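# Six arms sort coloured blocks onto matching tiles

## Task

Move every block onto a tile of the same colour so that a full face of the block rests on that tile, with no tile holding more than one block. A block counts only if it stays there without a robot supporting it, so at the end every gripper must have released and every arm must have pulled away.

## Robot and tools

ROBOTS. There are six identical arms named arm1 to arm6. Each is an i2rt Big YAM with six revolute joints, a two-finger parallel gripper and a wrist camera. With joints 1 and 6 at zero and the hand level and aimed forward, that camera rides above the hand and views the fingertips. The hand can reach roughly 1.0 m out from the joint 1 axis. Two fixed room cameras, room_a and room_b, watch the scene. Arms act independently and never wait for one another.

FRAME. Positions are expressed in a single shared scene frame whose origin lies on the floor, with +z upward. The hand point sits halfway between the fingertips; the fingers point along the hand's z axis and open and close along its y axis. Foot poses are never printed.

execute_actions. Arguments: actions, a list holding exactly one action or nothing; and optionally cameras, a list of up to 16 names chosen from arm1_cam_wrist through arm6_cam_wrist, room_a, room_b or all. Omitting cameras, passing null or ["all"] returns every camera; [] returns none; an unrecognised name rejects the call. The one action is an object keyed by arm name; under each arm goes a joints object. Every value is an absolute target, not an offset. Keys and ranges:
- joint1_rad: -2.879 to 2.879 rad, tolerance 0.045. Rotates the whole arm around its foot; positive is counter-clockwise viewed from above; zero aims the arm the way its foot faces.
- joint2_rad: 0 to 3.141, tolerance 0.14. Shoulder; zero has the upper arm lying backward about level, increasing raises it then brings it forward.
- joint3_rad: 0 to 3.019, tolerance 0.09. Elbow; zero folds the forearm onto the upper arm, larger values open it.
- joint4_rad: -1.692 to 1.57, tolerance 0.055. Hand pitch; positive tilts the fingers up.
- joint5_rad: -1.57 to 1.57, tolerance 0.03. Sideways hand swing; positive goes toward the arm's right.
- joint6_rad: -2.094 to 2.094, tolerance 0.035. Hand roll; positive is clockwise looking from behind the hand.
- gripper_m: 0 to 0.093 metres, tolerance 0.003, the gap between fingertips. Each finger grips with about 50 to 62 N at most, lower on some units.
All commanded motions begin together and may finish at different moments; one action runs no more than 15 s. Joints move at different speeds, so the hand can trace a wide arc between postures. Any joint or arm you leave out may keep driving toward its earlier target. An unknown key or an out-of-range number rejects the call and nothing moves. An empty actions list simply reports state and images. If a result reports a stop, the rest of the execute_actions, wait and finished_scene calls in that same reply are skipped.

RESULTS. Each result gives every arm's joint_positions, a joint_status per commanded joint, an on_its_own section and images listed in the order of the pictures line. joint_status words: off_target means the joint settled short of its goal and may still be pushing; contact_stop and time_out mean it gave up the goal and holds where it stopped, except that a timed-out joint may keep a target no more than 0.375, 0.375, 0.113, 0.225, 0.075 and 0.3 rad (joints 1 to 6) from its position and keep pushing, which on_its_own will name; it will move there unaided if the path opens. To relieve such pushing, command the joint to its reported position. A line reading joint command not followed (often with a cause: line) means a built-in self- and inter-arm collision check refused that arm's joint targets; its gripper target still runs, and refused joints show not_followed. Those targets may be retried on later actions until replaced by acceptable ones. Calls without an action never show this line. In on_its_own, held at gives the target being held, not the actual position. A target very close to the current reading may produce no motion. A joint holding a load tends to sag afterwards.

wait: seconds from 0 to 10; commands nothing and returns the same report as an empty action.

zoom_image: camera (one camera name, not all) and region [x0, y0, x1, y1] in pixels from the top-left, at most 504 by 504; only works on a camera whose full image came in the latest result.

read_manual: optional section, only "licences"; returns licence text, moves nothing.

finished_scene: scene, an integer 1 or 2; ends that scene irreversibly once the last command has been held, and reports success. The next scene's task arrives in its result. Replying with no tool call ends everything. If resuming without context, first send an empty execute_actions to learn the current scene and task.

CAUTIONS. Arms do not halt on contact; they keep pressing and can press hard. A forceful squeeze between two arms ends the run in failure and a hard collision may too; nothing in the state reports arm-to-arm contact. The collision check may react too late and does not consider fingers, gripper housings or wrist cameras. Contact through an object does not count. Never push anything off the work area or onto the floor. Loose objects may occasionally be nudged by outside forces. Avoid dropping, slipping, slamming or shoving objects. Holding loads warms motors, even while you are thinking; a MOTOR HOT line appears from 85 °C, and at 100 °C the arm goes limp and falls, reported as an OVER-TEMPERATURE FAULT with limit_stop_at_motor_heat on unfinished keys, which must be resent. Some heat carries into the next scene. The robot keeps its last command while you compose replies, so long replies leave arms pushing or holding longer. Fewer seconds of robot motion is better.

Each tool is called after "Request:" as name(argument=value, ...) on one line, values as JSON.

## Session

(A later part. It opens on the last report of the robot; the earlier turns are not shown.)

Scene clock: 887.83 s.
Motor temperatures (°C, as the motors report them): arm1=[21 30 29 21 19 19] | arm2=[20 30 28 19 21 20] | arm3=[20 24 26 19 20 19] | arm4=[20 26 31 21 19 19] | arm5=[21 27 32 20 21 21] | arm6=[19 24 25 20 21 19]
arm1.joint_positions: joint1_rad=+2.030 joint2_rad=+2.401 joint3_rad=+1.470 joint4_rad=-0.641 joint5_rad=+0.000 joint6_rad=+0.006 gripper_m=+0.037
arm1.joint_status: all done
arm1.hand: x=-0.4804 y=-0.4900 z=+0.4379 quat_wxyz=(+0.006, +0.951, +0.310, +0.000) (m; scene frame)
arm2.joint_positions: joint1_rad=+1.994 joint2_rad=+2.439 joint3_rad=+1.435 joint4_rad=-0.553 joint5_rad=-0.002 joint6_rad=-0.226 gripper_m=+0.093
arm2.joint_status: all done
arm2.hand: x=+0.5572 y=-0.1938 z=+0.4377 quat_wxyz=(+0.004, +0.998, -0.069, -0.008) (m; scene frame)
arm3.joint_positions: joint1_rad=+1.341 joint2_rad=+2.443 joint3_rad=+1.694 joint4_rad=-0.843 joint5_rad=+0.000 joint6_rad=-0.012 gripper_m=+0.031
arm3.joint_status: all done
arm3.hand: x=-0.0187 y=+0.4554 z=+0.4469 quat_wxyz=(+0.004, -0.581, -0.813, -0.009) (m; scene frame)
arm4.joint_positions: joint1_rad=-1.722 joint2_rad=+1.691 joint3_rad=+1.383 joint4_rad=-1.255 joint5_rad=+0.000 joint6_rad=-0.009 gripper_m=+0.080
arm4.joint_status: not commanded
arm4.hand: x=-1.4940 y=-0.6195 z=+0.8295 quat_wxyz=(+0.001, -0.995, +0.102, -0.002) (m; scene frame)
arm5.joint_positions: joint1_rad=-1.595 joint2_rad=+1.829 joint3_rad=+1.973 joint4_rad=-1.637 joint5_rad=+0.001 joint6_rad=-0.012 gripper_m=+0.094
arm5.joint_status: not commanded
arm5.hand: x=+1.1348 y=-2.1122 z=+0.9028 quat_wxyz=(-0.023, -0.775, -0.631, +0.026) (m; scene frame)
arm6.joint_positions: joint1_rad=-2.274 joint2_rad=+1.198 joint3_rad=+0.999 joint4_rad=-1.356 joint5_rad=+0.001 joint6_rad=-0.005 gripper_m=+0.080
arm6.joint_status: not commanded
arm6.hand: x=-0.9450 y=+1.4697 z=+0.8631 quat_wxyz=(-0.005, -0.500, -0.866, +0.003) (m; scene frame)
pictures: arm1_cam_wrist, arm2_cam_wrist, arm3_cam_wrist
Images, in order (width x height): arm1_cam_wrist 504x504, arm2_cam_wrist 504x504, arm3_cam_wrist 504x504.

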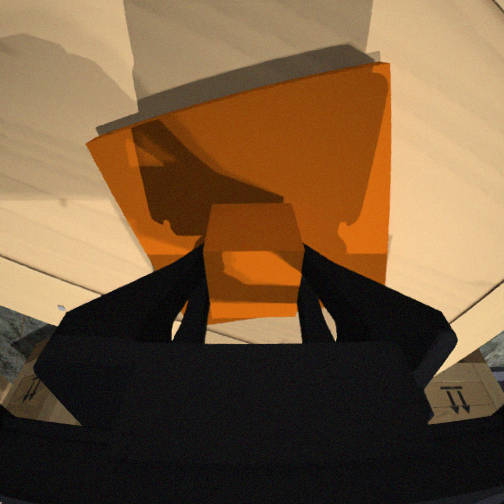

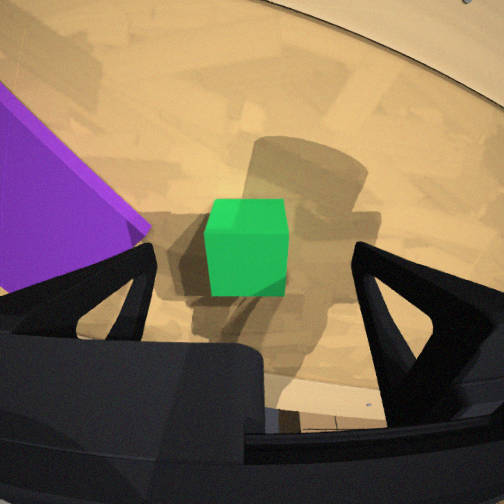

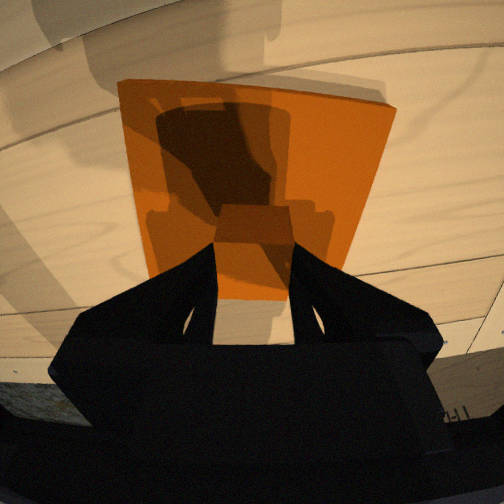

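Request:
execute_actions(actions=[{"arm1": {"joints": {"joint2_rad": 2.43}}, "arm2": {"joints": {"joint2_rad": 2.47}}, "arm3": {"joints": {"joint2_rad": 2.48, "joint4_rad": -0.785}}}], cameras=["arm1_cam_wrist", "arm2_cam_wrist", "arm3_cam_wrist"])

Scene clock: 894.73 s.
Motor temperatures (°C, as the motors report them): arm1=[21 30 29 21 19 19] | arm2=[20 29 28 19 21 20] | arm3=[20 25 26 19 20 19] | arm4=[20 26 31 21 19 19] | arm5=[21 27 32 20 21 21] | arm6=[19 24 25 20 21 19]
arm1.joint_positions: joint1_rad=+2.030 joint2_rad=+2.409 joint3_rad=+1.470 joint4_rad=-0.639 joint5_rad=+0.000 joint6_rad=+0.006 gripper_m=+0.037
arm1.joint_status: all done
arm1.hand: x=-0.4789 y=-0.4889 z=+0.4340 quat_wxyz=(+0.005, +0.951, +0.310, +0.003) (m; scene frame)
arm2.joint_positions: joint1_rad=+1.994 joint2_rad=+2.449 joint3_rad=+1.435 joint4_rad=-0.553 joint5_rad=-0.002 joint6_rad=-0.226 gripper_m=+0.093
arm2.joint_status: all done
arm2.hand: x=+0.5605 y=-0.1951 z=+0.4326 quat_wxyz=(+0.005, +0.998, -0.069, -0.004) (m; scene frame)
arm3.joint_positions: joint1_rad=+1.341 joint2_rad=+2.473 joint3_rad=+1.697 joint4_rad=-0.792 joint5_rad=+0.000 joint6_rad=-0.012 gripper_m=+0.031
arm3.joint_status: all done
arm3.hand: x=-0.0172 y=+0.4514 z=+0.4289 quat_wxyz=(-0.005, -0.582, -0.813, -0.002) (m; scene frame)
arm4.joint_positions: joint1_rad=-1.722 joint2_rad=+1.691 joint3_rad=+1.383 joint4_rad=-1.255 joint5_rad=+0.000 joint6_rad=-0.009 gripper_m=+0.080
arm4.joint_status: not commanded
arm4.hand: x=-1.4940 y=-0.6195 z=+0.8295 quat_wxyz=(+0.001, -0.995, +0.102, -0.002) (m; scene frame)
arm5.joint_positions: joint1_rad=-1.595 joint2_rad=+1.829 joint3_rad=+1.973 joint4_rad=-1.637 joint5_rad=+0.001 joint6_rad=-0.012 gripper_m=+0.094
arm5.joint_status: not commanded
arm5.hand: x=+1.1348 y=-2.1122 z=+0.9028 quat_wxyz=(-0.023, -0.775, -0.631, +0.026) (m; scene frame)
arm6.joint_positions: joint1_rad=-2.274 joint2_rad=+1.198 joint3_rad=+0.999 joint4_rad=-1.356 joint5_rad=+0.001 joint6_rad=-0.005 gripper_m=+0.080
arm6.joint_status: not commanded
arm6.hand: x=-0.9450 y=+1.4697 z=+0.8631 quat_wxyz=(-0.005, -0.500, -0.866, +0.003) (m; scene frame)
pictures: arm1_cam_wrist, arm2_cam_wrist, arm3_cam_wrist
Images, in order (width x height): arm1_cam_wrist 504x504, arm2_cam_wrist 504x504, arm3_cam_wrist 504x504.

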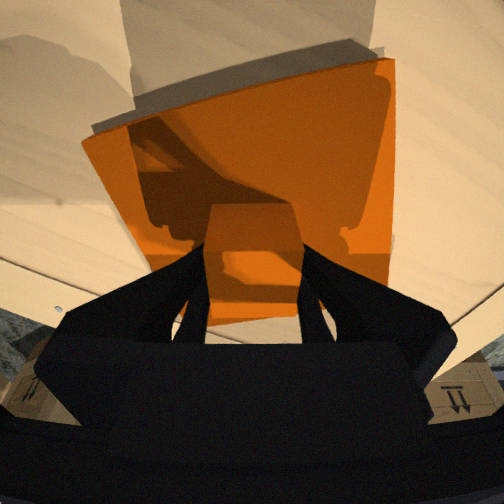

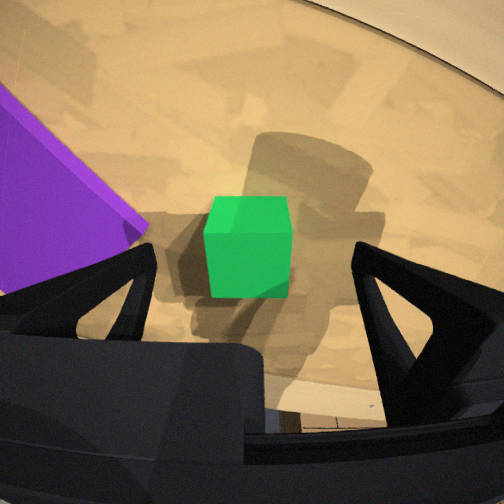

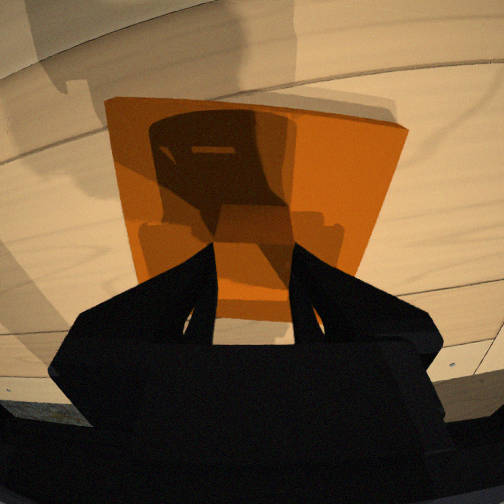

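Request:
execute_actions(actions=[{"arm1": {"joints": {"joint2_rad": 2.409, "gripper_m": 0.085}}, "arm2": {"joints": {"joint2_rad": 2.449, "gripper_m": 0.024}}, "arm3": {"joints": {"joint2_rad": 2.473, "gripper_m": 0.085}}}], cameras=["arm1_cam_wrist", "arm2_cam_wrist", "arm3_cam_wrist"])

Scene clock: 898.10 s.
Motor temperatures (°C, as the motors report them): arm1=[21 30 29 21 19 19] | arm2=[20 29 28 19 21 20] | arm3=[20 25 26 19 20 19] | arm4=[20 26 31 21 19 19] | arm5=[21 27 32 20 21 21] | arm6=[19 24 25 20 21 19]
arm1.joint_positions: joint1_rad=+2.030 joint2_rad=+2.409 joint3_rad=+1.470 joint4_rad=-0.639 joint5_rad=+0.000 joint6_rad=+0.006 gripper_m=+0.085
arm1.joint_status: all done
arm1.hand: x=-0.4789 y=-0.4889 z=+0.4340 quat_wxyz=(+0.005, +0.951, +0.310, +0.003) (m; scene frame)
arm2.joint_positions: joint1_rad=+1.994 joint2_rad=+2.449 joint3_rad=+1.435 joint4_rad=-0.553 joint5_rad=-0.001 joint6_rad=-0.227 gripper_m=+0.036
arm2.joint_status: gripper_m off_target (ended at +0.036, target +0.024); the others done
arm2.hand: x=+0.5605 y=-0.1950 z=+0.4326 quat_wxyz=(+0.005, +0.998, -0.069, -0.003) (m; scene frame)
arm3.joint_positions: joint1_rad=+1.341 joint2_rad=+2.473 joint3_rad=+1.697 joint4_rad=-0.792 joint5_rad=+0.000 joint6_rad=-0.011 gripper_m=+0.085
arm3.joint_status: all done
arm3.hand: x=-0.0172 y=+0.4514 z=+0.4289 quat_wxyz=(-0.005, -0.582, -0.813, -0.002) (m; scene frame)
arm4.joint_positions: joint1_rad=-1.722 joint2_rad=+1.691 joint3_rad=+1.383 joint4_rad=-1.255 joint5_rad=+0.000 joint6_rad=-0.009 gripper_m=+0.080
arm4.joint_status: not commanded
arm4.hand: x=-1.4940 y=-0.6195 z=+0.8295 quat_wxyz=(+0.001, -0.995, +0.102, -0.002) (m; scene frame)
arm5.joint_positions: joint1_rad=-1.595 joint2_rad=+1.829 joint3_rad=+1.973 joint4_rad=-1.637 joint5_rad=+0.001 joint6_rad=-0.012 gripper_m=+0.094
arm5.joint_status: not commanded
arm5.hand: x=+1.1348 y=-2.1122 z=+0.9028 quat_wxyz=(-0.023, -0.775, -0.631, +0.026) (m; scene frame)
arm6.joint_positions: joint1_rad=-2.274 joint2_rad=+1.198 joint3_rad=+0.999 joint4_rad=-1.356 joint5_rad=+0.001 joint6_rad=-0.005 gripper_m=+0.080
arm6.joint_status: not commanded
arm6.hand: x=-0.9450 y=+1.4697 z=+0.8631 quat_wxyz=(-0.005, -0.500, -0.866, +0.003) (m; scene frame)
pictures: arm1_cam_wrist, arm2_cam_wrist, arm3_cam_wrist
Images, in order (width x height): arm1_cam_wrist 504x504, arm2_cam_wrist 504x504, arm3_cam_wrist 504x504.

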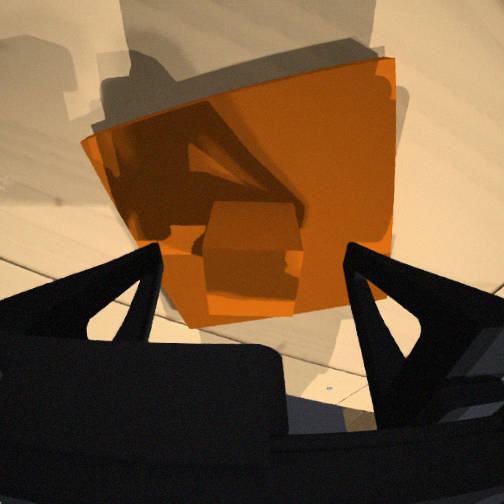

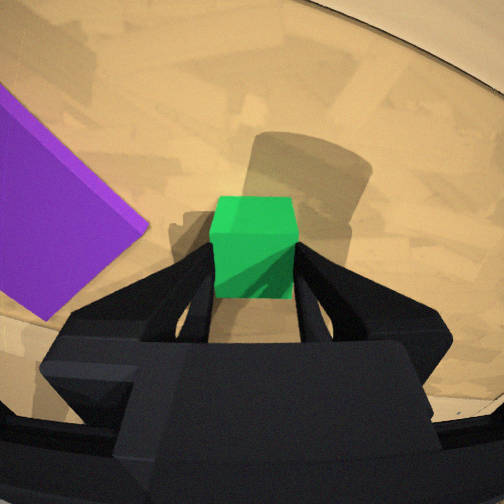

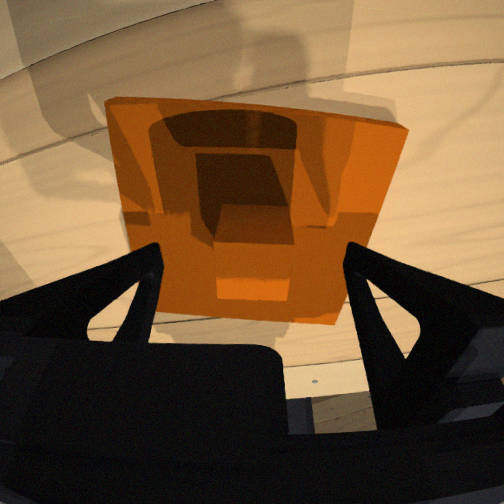

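Request:
execute_actions(actions=[{"arm1": {"joints": {"joint2_rad": 1.9, "joint4_rad": -1.14}}, "arm2": {"joints": {"joint1_rad": -2.34, "joint2_rad": 1.77, "joint3_rad": 1.46, "joint4_rad": -1.25, "joint6_rad": 0.0}}, "arm3": {"joints": {"joint2_rad": 2.0, "joint4_rad": -1.27}}}])

Scene clock: 910.47 s.
Motor temperatures (°C, as the motors report them): arm1=[21 30 29 21 19 19] | arm2=[20 30 28 19 21 20] | arm3=[20 25 26 19 20 19] | arm4=[20 26 31 21 19 19] | arm5=[21 27 32 20 21 21] | arm6=[19 24 25 20 21 19]
arm1.joint_positions: joint1_rad=+2.030 joint2_rad=+1.898 joint3_rad=+1.478 joint4_rad=-1.131 joint5_rad=+0.000 joint6_rad=+0.006 gripper_m=+0.085
arm1.joint_status: all done
arm1.hand: x=-0.4704 y=-0.4789 z=+0.7200 quat_wxyz=(+0.009, +0.951, +0.310, -0.009) (m; scene frame)
arm2.joint_positions: joint1_rad=-2.346 joint2_rad=+1.767 joint3_rad=+1.460 joint4_rad=-1.236 joint5_rad=+0.001 joint6_rad=-0.008 gripper_m=+0.036
arm2.joint_status: all done
arm2.hand: x=+1.0884 y=-0.9242 z=+0.8149 quat_wxyz=(-0.012, -0.701, -0.713, +0.015) (m; scene frame)
arm3.joint_positions: joint1_rad=+1.341 joint2_rad=+2.011 joint3_rad=+1.707 joint4_rad=-1.263 joint5_rad=+0.000 joint6_rad=-0.011 gripper_m=+0.085
arm3.joint_status: all done
arm3.hand: x=-0.0277 y=+0.4742 z=+0.7149 quat_wxyz=(-0.006, -0.582, -0.813, -0.002) (m; scene frame)
arm4.joint_positions: joint1_rad=-1.722 joint2_rad=+1.691 joint3_rad=+1.383 joint4_rad=-1.255 joint5_rad=+0.000 joint6_rad=-0.009 gripper_m=+0.080
arm4.joint_status: not commanded
arm4.hand: x=-1.4940 y=-0.6195 z=+0.8295 quat_wxyz=(+0.001, -0.995, +0.102, -0.002) (m; scene frame)
arm5.joint_positions: joint1_rad=-1.595 joint2_rad=+1.829 joint3_rad=+1.973 joint4_rad=-1.637 joint5_rad=+0.001 joint6_rad=-0.012 gripper_m=+0.094
arm5.joint_status: not commanded
arm5.hand: x=+1.1348 y=-2.1122 z=+0.9028 quat_wxyz=(-0.023, -0.775, -0.631, +0.026) (m; scene frame)
arm6.joint_positions: joint1_rad=-2.274 joint2_rad=+1.198 joint3_rad=+0.999 joint4_rad=-1.356 joint5_rad=+0.001 joint6_rad=-0.005 gripper_m=+0.080
arm6.joint_status: not commanded
arm6.hand: x=-0.9450 y=+1.4697 z=+0.8631 quat_wxyz=(-0.005, -0.500, -0.866, +0.003) (m; scene frame)
pictures: arm1_cam_wrist, arm2_cam_wrist, arm3_cam_wrist, arm4_cam_wrist, arm5_cam_wrist, arm6_cam_wrist, room_a, room_b
Images, in order (width x height): arm1_cam_wrist 504x504, arm2_cam_wrist 504x504, arm3_cam_wrist 504x504, arm4_cam_wrist 504x504, arm5_cam_wrist 504x504, arm6_cam_wrist 504x504, room_a 504x504, room_b 504x504.

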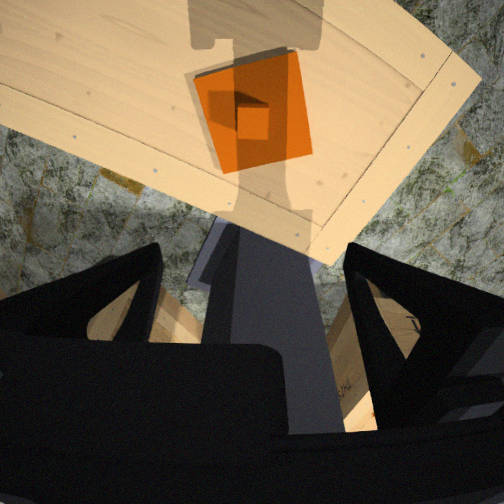

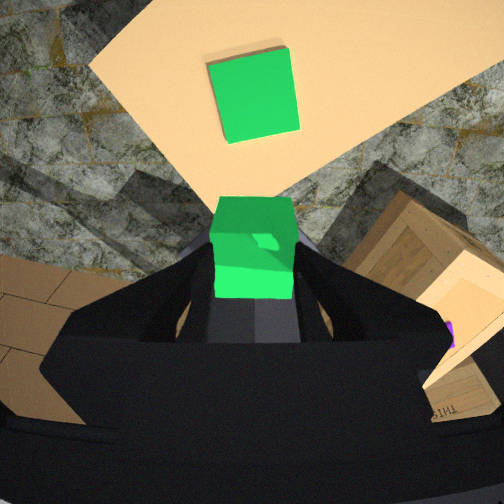

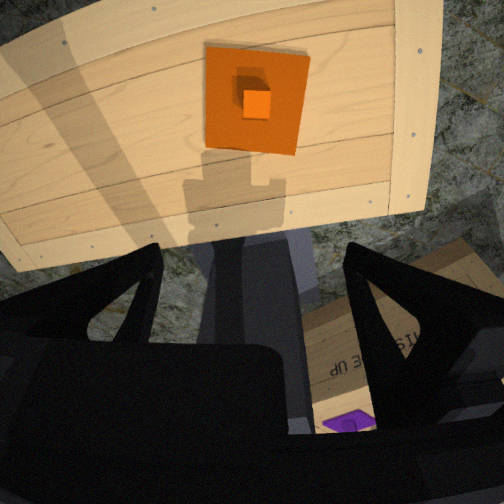

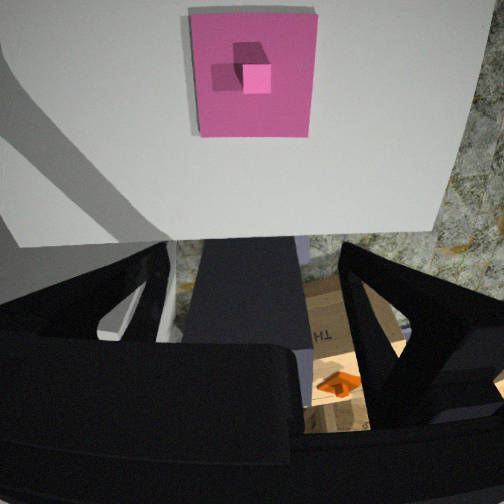

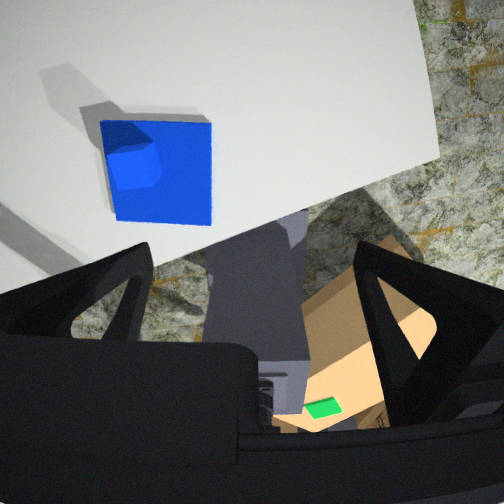

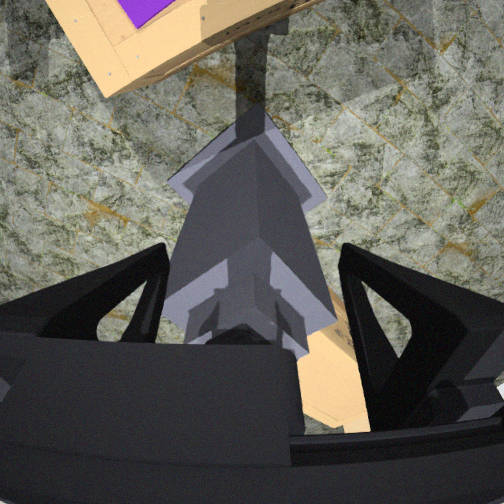

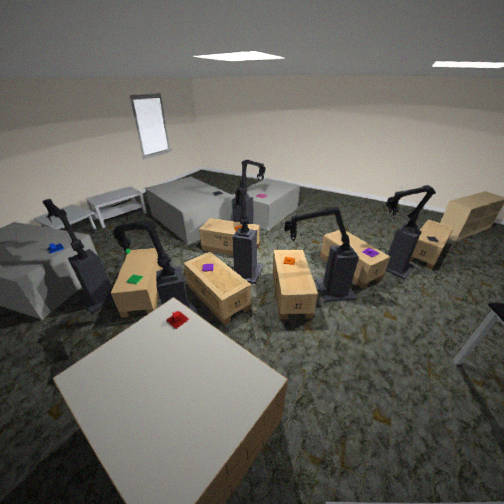

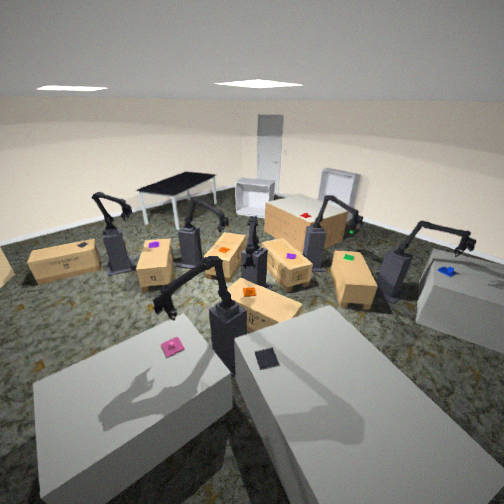

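Request:
execute_actions(actions=[{"arm2": {"joints": {"joint2_rad": 2.40, "joint3_rad": 1.50, "joint4_rad": -0.645}}}], cameras=["arm2_cam_wrist"])

Scene clock: 921.60 s.
Motor temperatures (°C, as the motors report them): arm1=[21 30 30 21 19 19] | arm2=[20 29 29 19 21 20] | arm3=[20 25 26 19 20 19] | arm4=[20 26 31 21 19 19] | arm5=[21 27 32 20 21 21] | arm6=[19 24 25 20 21 19]
arm1.joint_positions: joint1_rad=+2.030 joint2_rad=+1.898 joint3_rad=+1.478 joint4_rad=-1.131 joint5_rad=+0.000 joint6_rad=+0.006 gripper_m=+0.085
arm1.joint_status: not commanded
arm1.hand: x=-0.4704 y=-0.4789 z=+0.7200 quat_wxyz=(+0.009, +0.951, +0.310, -0.009) (m; scene frame)
arm2.joint_positions: joint1_rad=-2.346 joint2_rad=+2.427 joint3_rad=+1.473 joint4_rad=-0.658 joint5_rad=+0.001 joint6_rad=-0.008 gripper_m=+0.036
arm2.joint_status: all done
arm2.hand: x=+1.0873 y=-0.9575 z=+0.4579 quat_wxyz=(+0.013, -0.701, -0.713, -0.009) (m; scene frame)
arm3.joint_positions: joint1_rad=+1.341 joint2_rad=+2.011 joint3_rad=+1.707 joint4_rad=-1.263 joint5_rad=+0.000 joint6_rad=-0.011 gripper_m=+0.085
arm3.joint_status: not commanded
arm3.hand: x=-0.0277 y=+0.4742 z=+0.7149 quat_wxyz=(-0.006, -0.582, -0.813, -0.002) (m; scene frame)
arm4.joint_positions: joint1_rad=-1.722 joint2_rad=+1.691 joint3_rad=+1.383 joint4_rad=-1.255 joint5_rad=+0.000 joint6_rad=-0.009 gripper_m=+0.080
arm4.joint_status: not commanded
arm4.hand: x=-1.4940 y=-0.6195 z=+0.8295 quat_wxyz=(+0.001, -0.995, +0.102, -0.002) (m; scene frame)
arm5.joint_positions: joint1_rad=-1.595 joint2_rad=+1.829 joint3_rad=+1.973 joint4_rad=-1.637 joint5_rad=+0.001 joint6_rad=-0.012 gripper_m=+0.094
arm5.joint_status: not commanded
arm5.hand: x=+1.1348 y=-2.1122 z=+0.9028 quat_wxyz=(-0.023, -0.775, -0.631, +0.026) (m; scene frame)
arm6.joint_positions: joint1_rad=-2.274 joint2_rad=+1.198 joint3_rad=+0.999 joint4_rad=-1.356 joint5_rad=+0.001 joint6_rad=-0.005 gripper_m=+0.080
arm6.joint_status: not commanded
arm6.hand: x=-0.9450 y=+1.4697 z=+0.8631 quat_wxyz=(-0.005, -0.500, -0.866, +0.003) (m; scene frame)
pictures: arm2_cam_wrist
Images, in order (width x height): arm2_cam_wrist 504x504.

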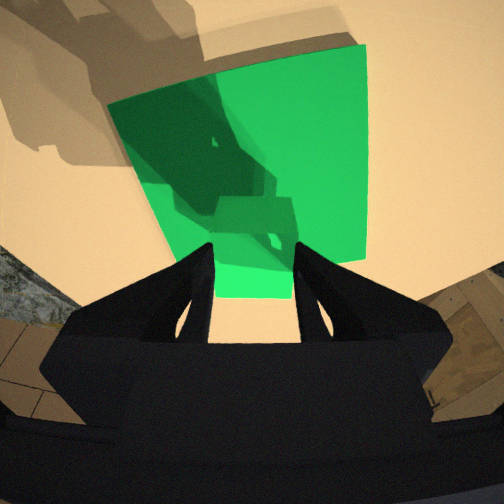

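Request:
execute_actions(actions=[{"arm2": {"joints": {"joint2_rad": 2.475, "joint4_rad": -0.587}}}], cameras=["arm2_cam_wrist"])

Scene clock: 925.10 s.
Motor temperatures (°C, as the motors report them): arm1=[21 30 30 21 19 19] | arm2=[20 30 28 19 21 20] | arm3=[20 25 26 19 20 19] | arm4=[20 26 31 21 19 19] | arm5=[21 27 32 20 21 21] | arm6=[19 24 25 20 21 19]
arm1.joint_positions: joint1_rad=+2.030 joint2_rad=+1.898 joint3_rad=+1.478 joint4_rad=-1.131 joint5_rad=+0.000 joint6_rad=+0.006 gripper_m=+0.085
arm1.joint_status: not commanded
arm1.hand: x=-0.4704 y=-0.4789 z=+0.7200 quat_wxyz=(+0.009, +0.951, +0.310, -0.009) (m; scene frame)
arm2.joint_positions: joint1_rad=-2.346 joint2_rad=+2.451 joint3_rad=+1.476 joint4_rad=-0.601 joint5_rad=+0.001 joint6_rad=-0.007 gripper_m=+0.036
arm2.joint_status: all done
arm2.hand: x=+1.0873 y=-0.9641 z=+0.4448 quat_wxyz=(+0.000, -0.702, -0.713, +0.003) (m; scene frame)
arm3.joint_positions: joint1_rad=+1.341 joint2_rad=+2.011 joint3_rad=+1.707 joint4_rad=-1.263 joint5_rad=+0.000 joint6_rad=-0.011 gripper_m=+0.085
arm3.joint_status: not commanded
arm3.hand: x=-0.0277 y=+0.4742 z=+0.7149 quat_wxyz=(-0.006, -0.582, -0.813, -0.002) (m; scene frame)
arm4.joint_positions: joint1_rad=-1.722 joint2_rad=+1.691 joint3_rad=+1.383 joint4_rad=-1.255 joint5_rad=+0.000 joint6_rad=-0.009 gripper_m=+0.080
arm4.joint_status: not commanded
arm4.hand: x=-1.4940 y=-0.6195 z=+0.8295 quat_wxyz=(+0.001, -0.995, +0.102, -0.002) (m; scene frame)
arm5.joint_positions: joint1_rad=-1.595 joint2_rad=+1.829 joint3_rad=+1.973 joint4_rad=-1.637 joint5_rad=+0.001 joint6_rad=-0.012 gripper_m=+0.094
arm5.joint_status: not commanded
arm5.hand: x=+1.1348 y=-2.1122 z=+0.9028 quat_wxyz=(-0.023, -0.775, -0.631, +0.026) (m; scene frame)
arm6.joint_positions: joint1_rad=-2.274 joint2_rad=+1.198 joint3_rad=+0.999 joint4_rad=-1.356 joint5_rad=+0.001 joint6_rad=-0.005 gripper_m=+0.080
arm6.joint_status: not commanded
arm6.hand: x=-0.9450 y=+1.4697 z=+0.8631 quat_wxyz=(-0.005, -0.500, -0.866, +0.003) (m; scene frame)
pictures: arm2_cam_wrist
Images, in order (width x height): arm2_cam_wrist 504x504.

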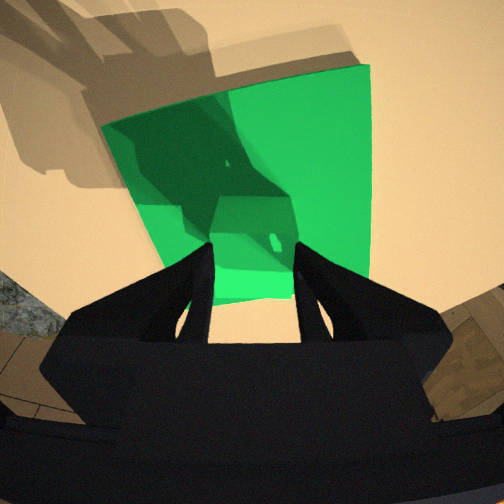

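Contact (shadow meets the corner). Release.

Request:
execute_actions(actions=[{"arm2": {"joints": {"joint2_rad": 2.451, "gripper_m": 0.085}}}], cameras=["arm2_cam_wrist"])

Request:
execute_actions(actions=[{"arm2": {"joints": {"joint2_rad": 2.15, "joint4_rad": -0.9}}}])

Scene clock: 928.00 s.
Motor temperatures (°C, as the motors report them): arm1=[21 30 30 21 19 19] | arm2=[20 30 28 19 21 20] | arm3=[20 25 26 19 20 19] | arm4=[20 26 31 21 19 19] | arm5=[21 27 32 20 21 21] | arm6=[19 24 25 20 21 19]
arm1.joint_positions: joint1_rad=+2.030 joint2_rad=+1.898 joint3_rad=+1.478 joint4_rad=-1.131 joint5_rad=+0.000 joint6_rad=+0.006 gripper_m=+0.085
arm1.joint_status: not commanded
arm1.hand: x=-0.4704 y=-0.4789 z=+0.7200 quat_wxyz=(+0.009, +0.951, +0.310, -0.009) (m; scene frame)
arm2.joint_positions: joint1_rad=-2.346 joint2_rad=+2.451 joint3_rad=+1.476 joint4_rad=-0.601 joint5_rad=+0.001 joint6_rad=-0.007 gripper_m=+0.085
arm2.joint_status: all done
arm2.hand: x=+1.0873 y=-0.9641 z=+0.4448 quat_wxyz=(+0.000, -0.702, -0.713, +0.003) (m; scene frame)
arm3.joint_positions: joint1_rad=+1.341 joint2_rad=+2.011 joint3_rad=+1.707 joint4_rad=-1.263 joint5_rad=+0.000 joint6_rad=-0.011 gripper_m=+0.085
arm3.joint_status: not commanded
arm3.hand: x=-0.0277 y=+0.4742 z=+0.7149 quat_wxyz=(-0.006, -0.582, -0.813, -0.002) (m; scene frame)
arm4.joint_positions: joint1_rad=-1.722 joint2_rad=+1.691 joint3_rad=+1.383 joint4_rad=-1.255 joint5_rad=+0.000 joint6_rad=-0.009 gripper_m=+0.080
arm4.joint_status: not commanded
arm4.hand: x=-1.4940 y=-0.6195 z=+0.8295 quat_wxyz=(+0.001, -0.995, +0.102, -0.002) (m; scene frame)
arm5.joint_positions: joint1_rad=-1.595 joint2_rad=+1.829 joint3_rad=+1.973 joint4_rad=-1.637 joint5_rad=+0.001 joint6_rad=-0.012 gripper_m=+0.094
arm5.joint_status: not commanded
arm5.hand: x=+1.1348 y=-2.1122 z=+0.9028 quat_wxyz=(-0.023, -0.775, -0.631, +0.026) (m; scene frame)
arm6.joint_positions: joint1_rad=-2.274 joint2_rad=+1.198 joint3_rad=+0.999 joint4_rad=-1.356 joint5_rad=+0.001 joint6_rad=-0.005 gripper_m=+0.080
arm6.joint_status: not commanded
arm6.hand: x=-0.9450 y=+1.4697 z=+0.8631 quat_wxyz=(-0.005, -0.500, -0.866, +0.003) (m; scene frame)
pictures: arm2_cam_wrist
Images, in order (width x height): arm2_cam_wrist 504x504.

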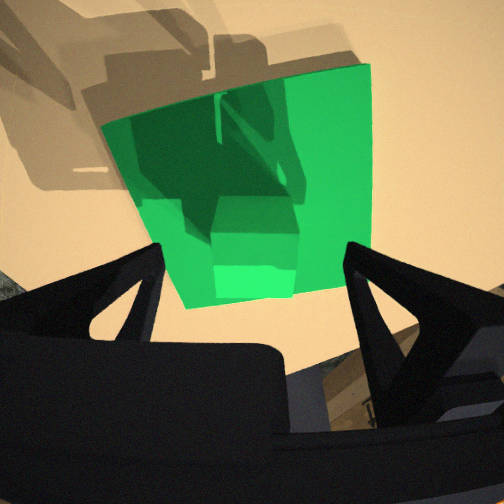

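Scene clock: 929.20 s.
Motor temperatures (°C, as the motors report them): arm1=[21 30 30 21 19 19] | arm2=[20 30 28 19 21 20] | arm3=[20 25 26 19 20 19] | arm4=[20 26 31 21 19 19] | arm5=[21 27 32 20 21 21] | arm6=[19 24 25 20 21 19]
arm1.joint_positions: joint1_rad=+2.030 joint2_rad=+1.898 joint3_rad=+1.478 joint4_rad=-1.131 joint5_rad=+0.000 joint6_rad=+0.006 gripper_m=+0.085
arm1.joint_status: not commanded
arm1.hand: x=-0.4704 y=-0.4789 z=+0.7200 quat_wxyz=(+0.009, +0.951, +0.310, -0.009) (m; scene frame)
arm2.joint_positions: joint1_rad=-2.346 joint2_rad=+2.132 joint3_rad=+1.483 joint4_rad=-0.888 joint5_rad=+0.001 joint6_rad=-0.007 gripper_m=+0.085
arm2.joint_status: all done
arm2.hand: x=+1.0882 y=-0.9862 z=+0.6262 quat_wxyz=(-0.014, -0.701, -0.712, +0.017) (m; scene frame)
arm3.joint_positions: joint1_rad=+1.341 joint2_rad=+2.011 joint3_rad=+1.707 joint4_rad=-1.263 joint5_rad=+0.000 joint6_rad=-0.011 gripper_m=+0.085
arm3.joint_status: not commanded
arm3.hand: x=-0.0277 y=+0.4742 z=+0.7149 quat_wxyz=(-0.006, -0.582, -0.813, -0.002) (m; scene frame)
arm4.joint_positions: joint1_rad=-1.722 joint2_rad=+1.691 joint3_rad=+1.383 joint4_rad=-1.255 joint5_rad=+0.000 joint6_rad=-0.009 gripper_m=+0.080
arm4.joint_status: not commanded
arm4.hand: x=-1.4940 y=-0.6195 z=+0.8295 quat_wxyz=(+0.001, -0.995, +0.102, -0.002) (m; scene frame)
arm5.joint_positions: joint1_rad=-1.595 joint2_rad=+1.829 joint3_rad=+1.973 joint4_rad=-1.637 joint5_rad=+0.001 joint6_rad=-0.012 gripper_m=+0.094
arm5.joint_status: not commanded
arm5.hand: x=+1.1348 y=-2.1122 z=+0.9028 quat_wxyz=(-0.023, -0.775, -0.631, +0.026) (m; scene frame)
arm6.joint_positions: joint1_rad=-2.274 joint2_rad=+1.198 joint3_rad=+0.999 joint4_rad=-1.356 joint5_rad=+0.001 joint6_rad=-0.005 gripper_m=+0.080
arm6.joint_status: not commanded
arm6.hand: x=-0.9450 y=+1.4697 z=+0.8631 quat_wxyz=(-0.005, -0.500, -0.866, +0.003) (m; scene frame)
pictures: arm1_cam_wrist, arm2_cam_wrist, arm3_cam_wrist, arm4_cam_wrist, arm5_cam_wrist, arm6_cam_wrist, room_a, room_b
Images, in order (width x height): arm1_cam_wrist 504x504, arm2_cam_wrist 504x504, arm3_cam_wrist 504x504, arm4_cam_wrist 504x504, arm5_cam_wrist 504x504, arm6_cam_wrist 504x504, room_a 504x504, room_b 504x504.

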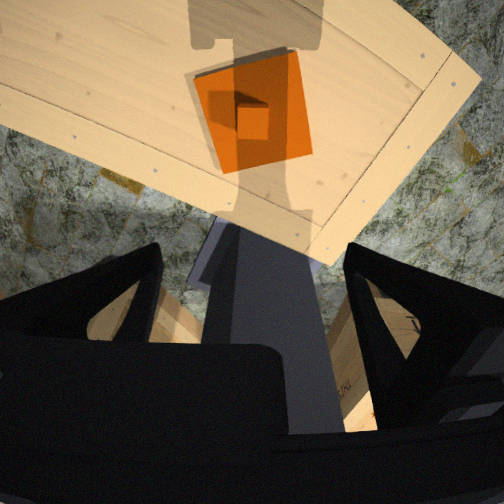

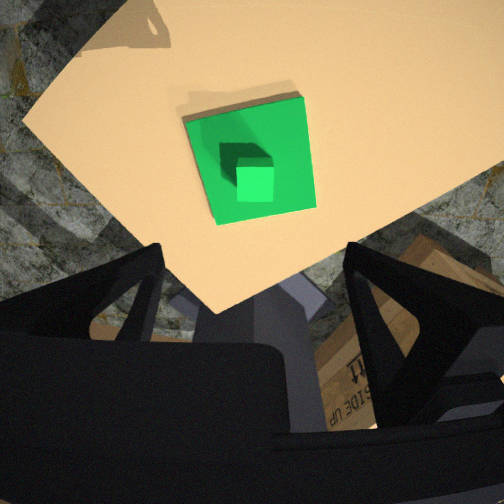

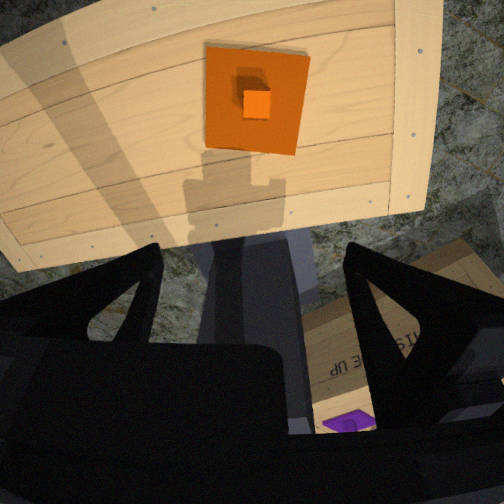

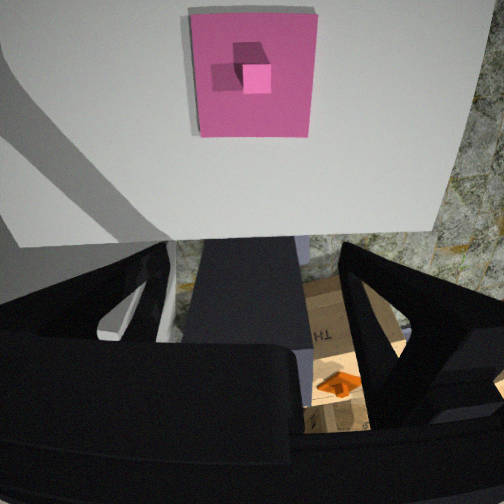

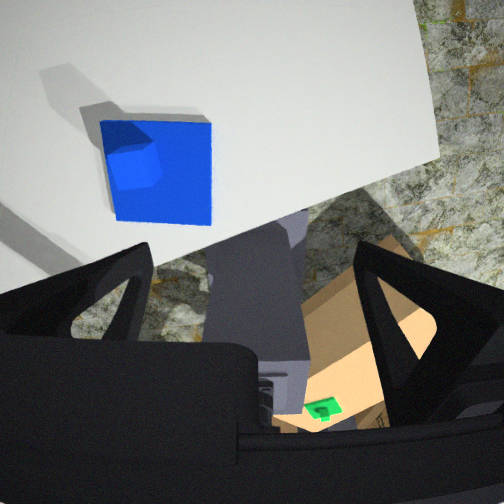

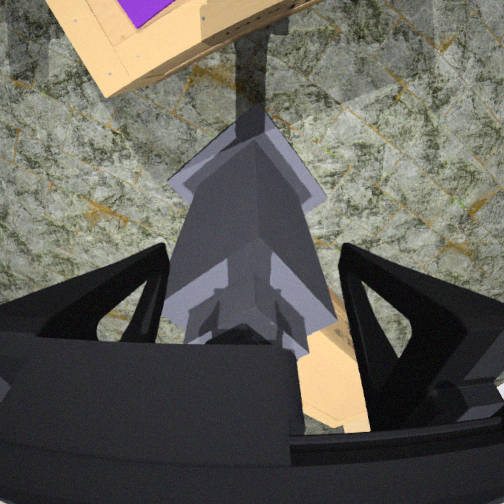

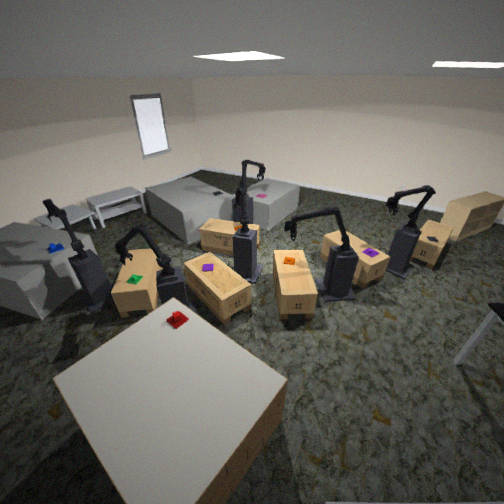

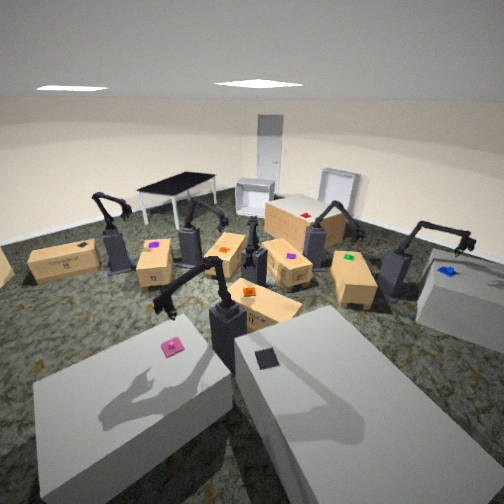

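Request:
execute_actions(actions=[])

Scene clock: 943.60 s.
Motor temperatures (°C, as the motors report them): arm1=[21 30 30 21 19 19] | arm2=[20 30 29 19 21 20] | arm3=[20 25 27 19 20 19] | arm4=[20 26 31 21 19 19] | arm5=[21 27 32 20 21 21] | arm6=[19 24 26 20 21 19]
arm1.joint_positions: joint1_rad=+2.030 joint2_rad=+1.898 joint3_rad=+1.478 joint4_rad=-1.131 joint5_rad=+0.000 joint6_rad=+0.006 gripper_m=+0.085
arm1.joint_status: not commanded
arm1.hand: x=-0.4704 y=-0.4789 z=+0.7200 quat_wxyz=(+0.009, +0.951, +0.310, -0.009) (m; scene frame)
arm2.joint_positions: joint1_rad=-2.346 joint2_rad=+2.132 joint3_rad=+1.483 joint4_rad=-0.888 joint5_rad=+0.001 joint6_rad=-0.007 gripper_m=+0.085
arm2.joint_status: all done
arm2.hand: x=+1.0882 y=-0.9862 z=+0.6262 quat_wxyz=(-0.014, -0.701, -0.712, +0.017) (m; scene frame)
arm3.joint_positions: joint1_rad=+1.341 joint2_rad=+2.011 joint3_rad=+1.707 joint4_rad=-1.263 joint5_rad=+0.000 joint6_rad=-0.011 gripper_m=+0.085
arm3.joint_status: not commanded
arm3.hand: x=-0.0277 y=+0.4742 z=+0.7149 quat_wxyz=(-0.006, -0.582, -0.813, -0.002) (m; scene frame)
arm4.joint_positions: joint1_rad=-1.722 joint2_rad=+1.691 joint3_rad=+1.383 joint4_rad=-1.255 joint5_rad=+0.000 joint6_rad=-0.009 gripper_m=+0.080
arm4.joint_status: not commanded
arm4.hand: x=-1.4940 y=-0.6195 z=+0.8295 quat_wxyz=(+0.001, -0.995, +0.102, -0.002) (m; scene frame)
arm5.joint_positions: joint1_rad=-1.595 joint2_rad=+1.829 joint3_rad=+1.973 joint4_rad=-1.637 joint5_rad=+0.001 joint6_rad=-0.012 gripper_m=+0.094
arm5.joint_status: not commanded
arm5.hand: x=+1.1348 y=-2.1122 z=+0.9028 quat_wxyz=(-0.023, -0.775, -0.631, +0.026) (m; scene frame)
arm6.joint_positions: joint1_rad=-2.274 joint2_rad=+1.198 joint3_rad=+0.999 joint4_rad=-1.356 joint5_rad=+0.001 joint6_rad=-0.005 gripper_m=+0.080
arm6.joint_status: not commanded
arm6.hand: x=-0.9450 y=+1.4697 z=+0.8631 quat_wxyz=(-0.005, -0.500, -0.866, +0.003) (m; scene frame)
pictures: arm1_cam_wrist, arm2_cam_wrist, arm3_cam_wrist, arm4_cam_wrist, arm5_cam_wrist, arm6_cam_wrist, room_a, room_b
Images, in order (width x height): arm1_cam_wrist 504x504, arm2_cam_wrist 504x504, arm3_cam_wrist 504x504, arm4_cam_wrist 504x504, arm5_cam_wrist 504x504, arm6_cam_wrist 504x504, room_a 504x504, room_b 504x504.

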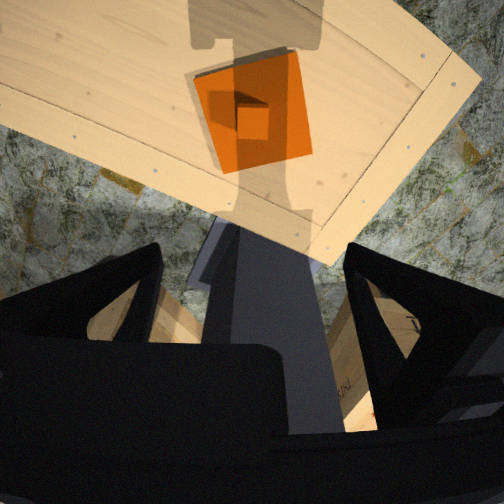

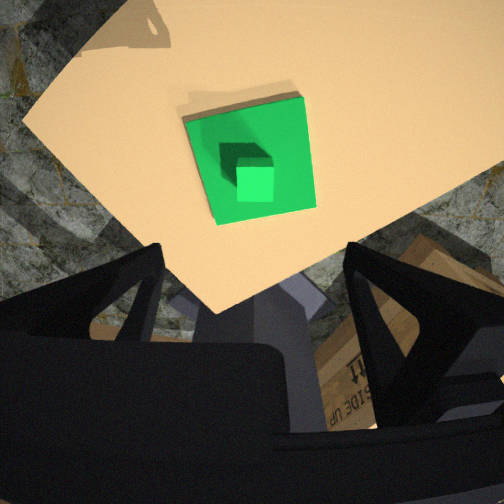

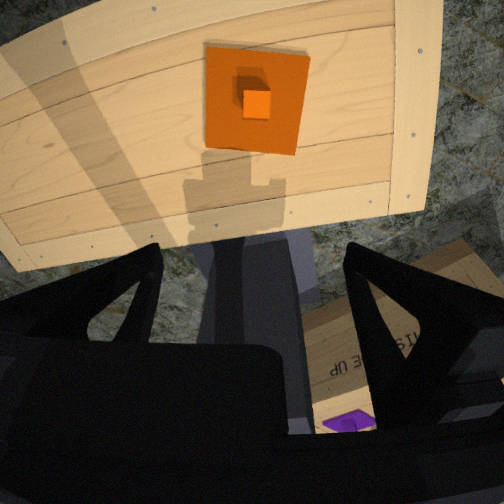

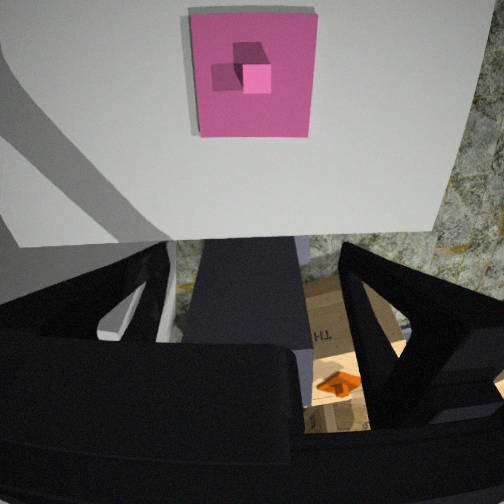

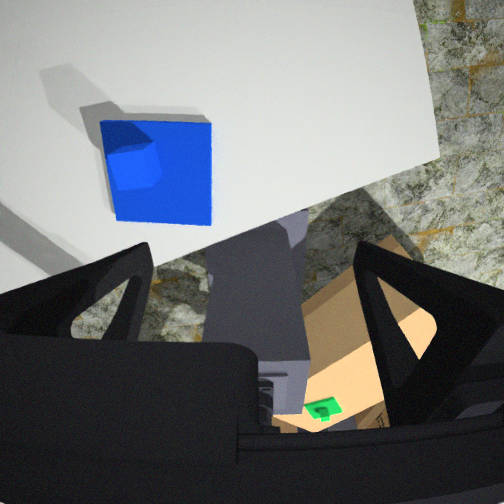

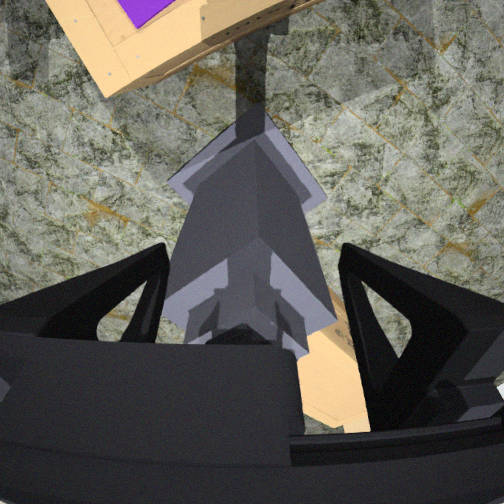

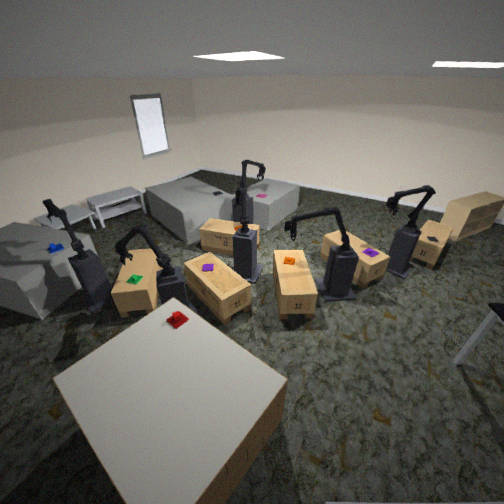

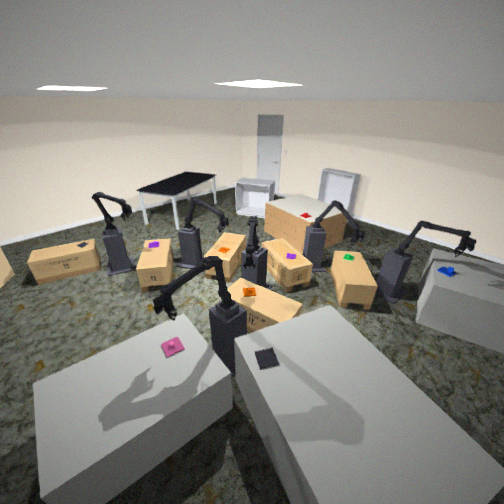

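Request:
zoom_image(camera="arm5_cam_wrist", region=[60, 90, 240, 250])

Request:
zoom_image(camera="room_b", region=[400, 240, 500, 300])

Request:
zoom_image(camera="room_a", region=[130, 230, 410, 340])

Region (60, 90, 240, 250) of arm5_cam_wrist's 504x504 image, scaled by 2.800, with more detail than that image has.

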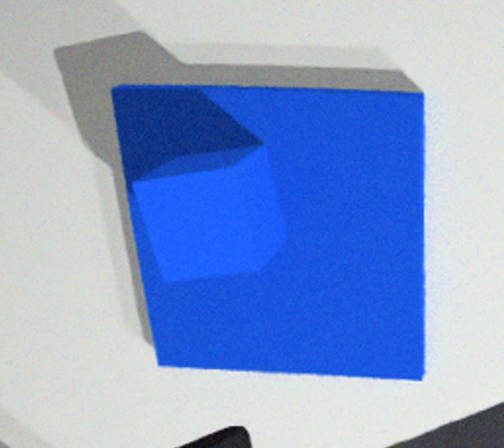

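Region (400, 240, 500, 300) of room_b's 504x504 image, scaled by 5.040, with more detail than that image has; it fills the top 302 rows of this view, and the rest is white.

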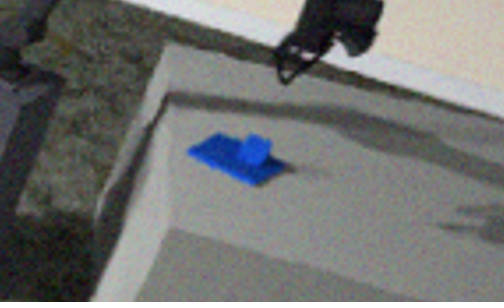

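Region (130, 230, 410, 340) of room_a's 504x504 image, scaled by 1.800, with more detail than that image has; it fills the top 198 rows of this view, and the rest is white.

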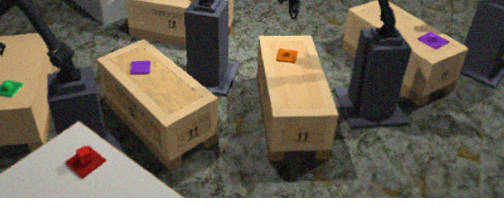

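Request:
finished_scene(scene=1)

The scene is finished: the task was done.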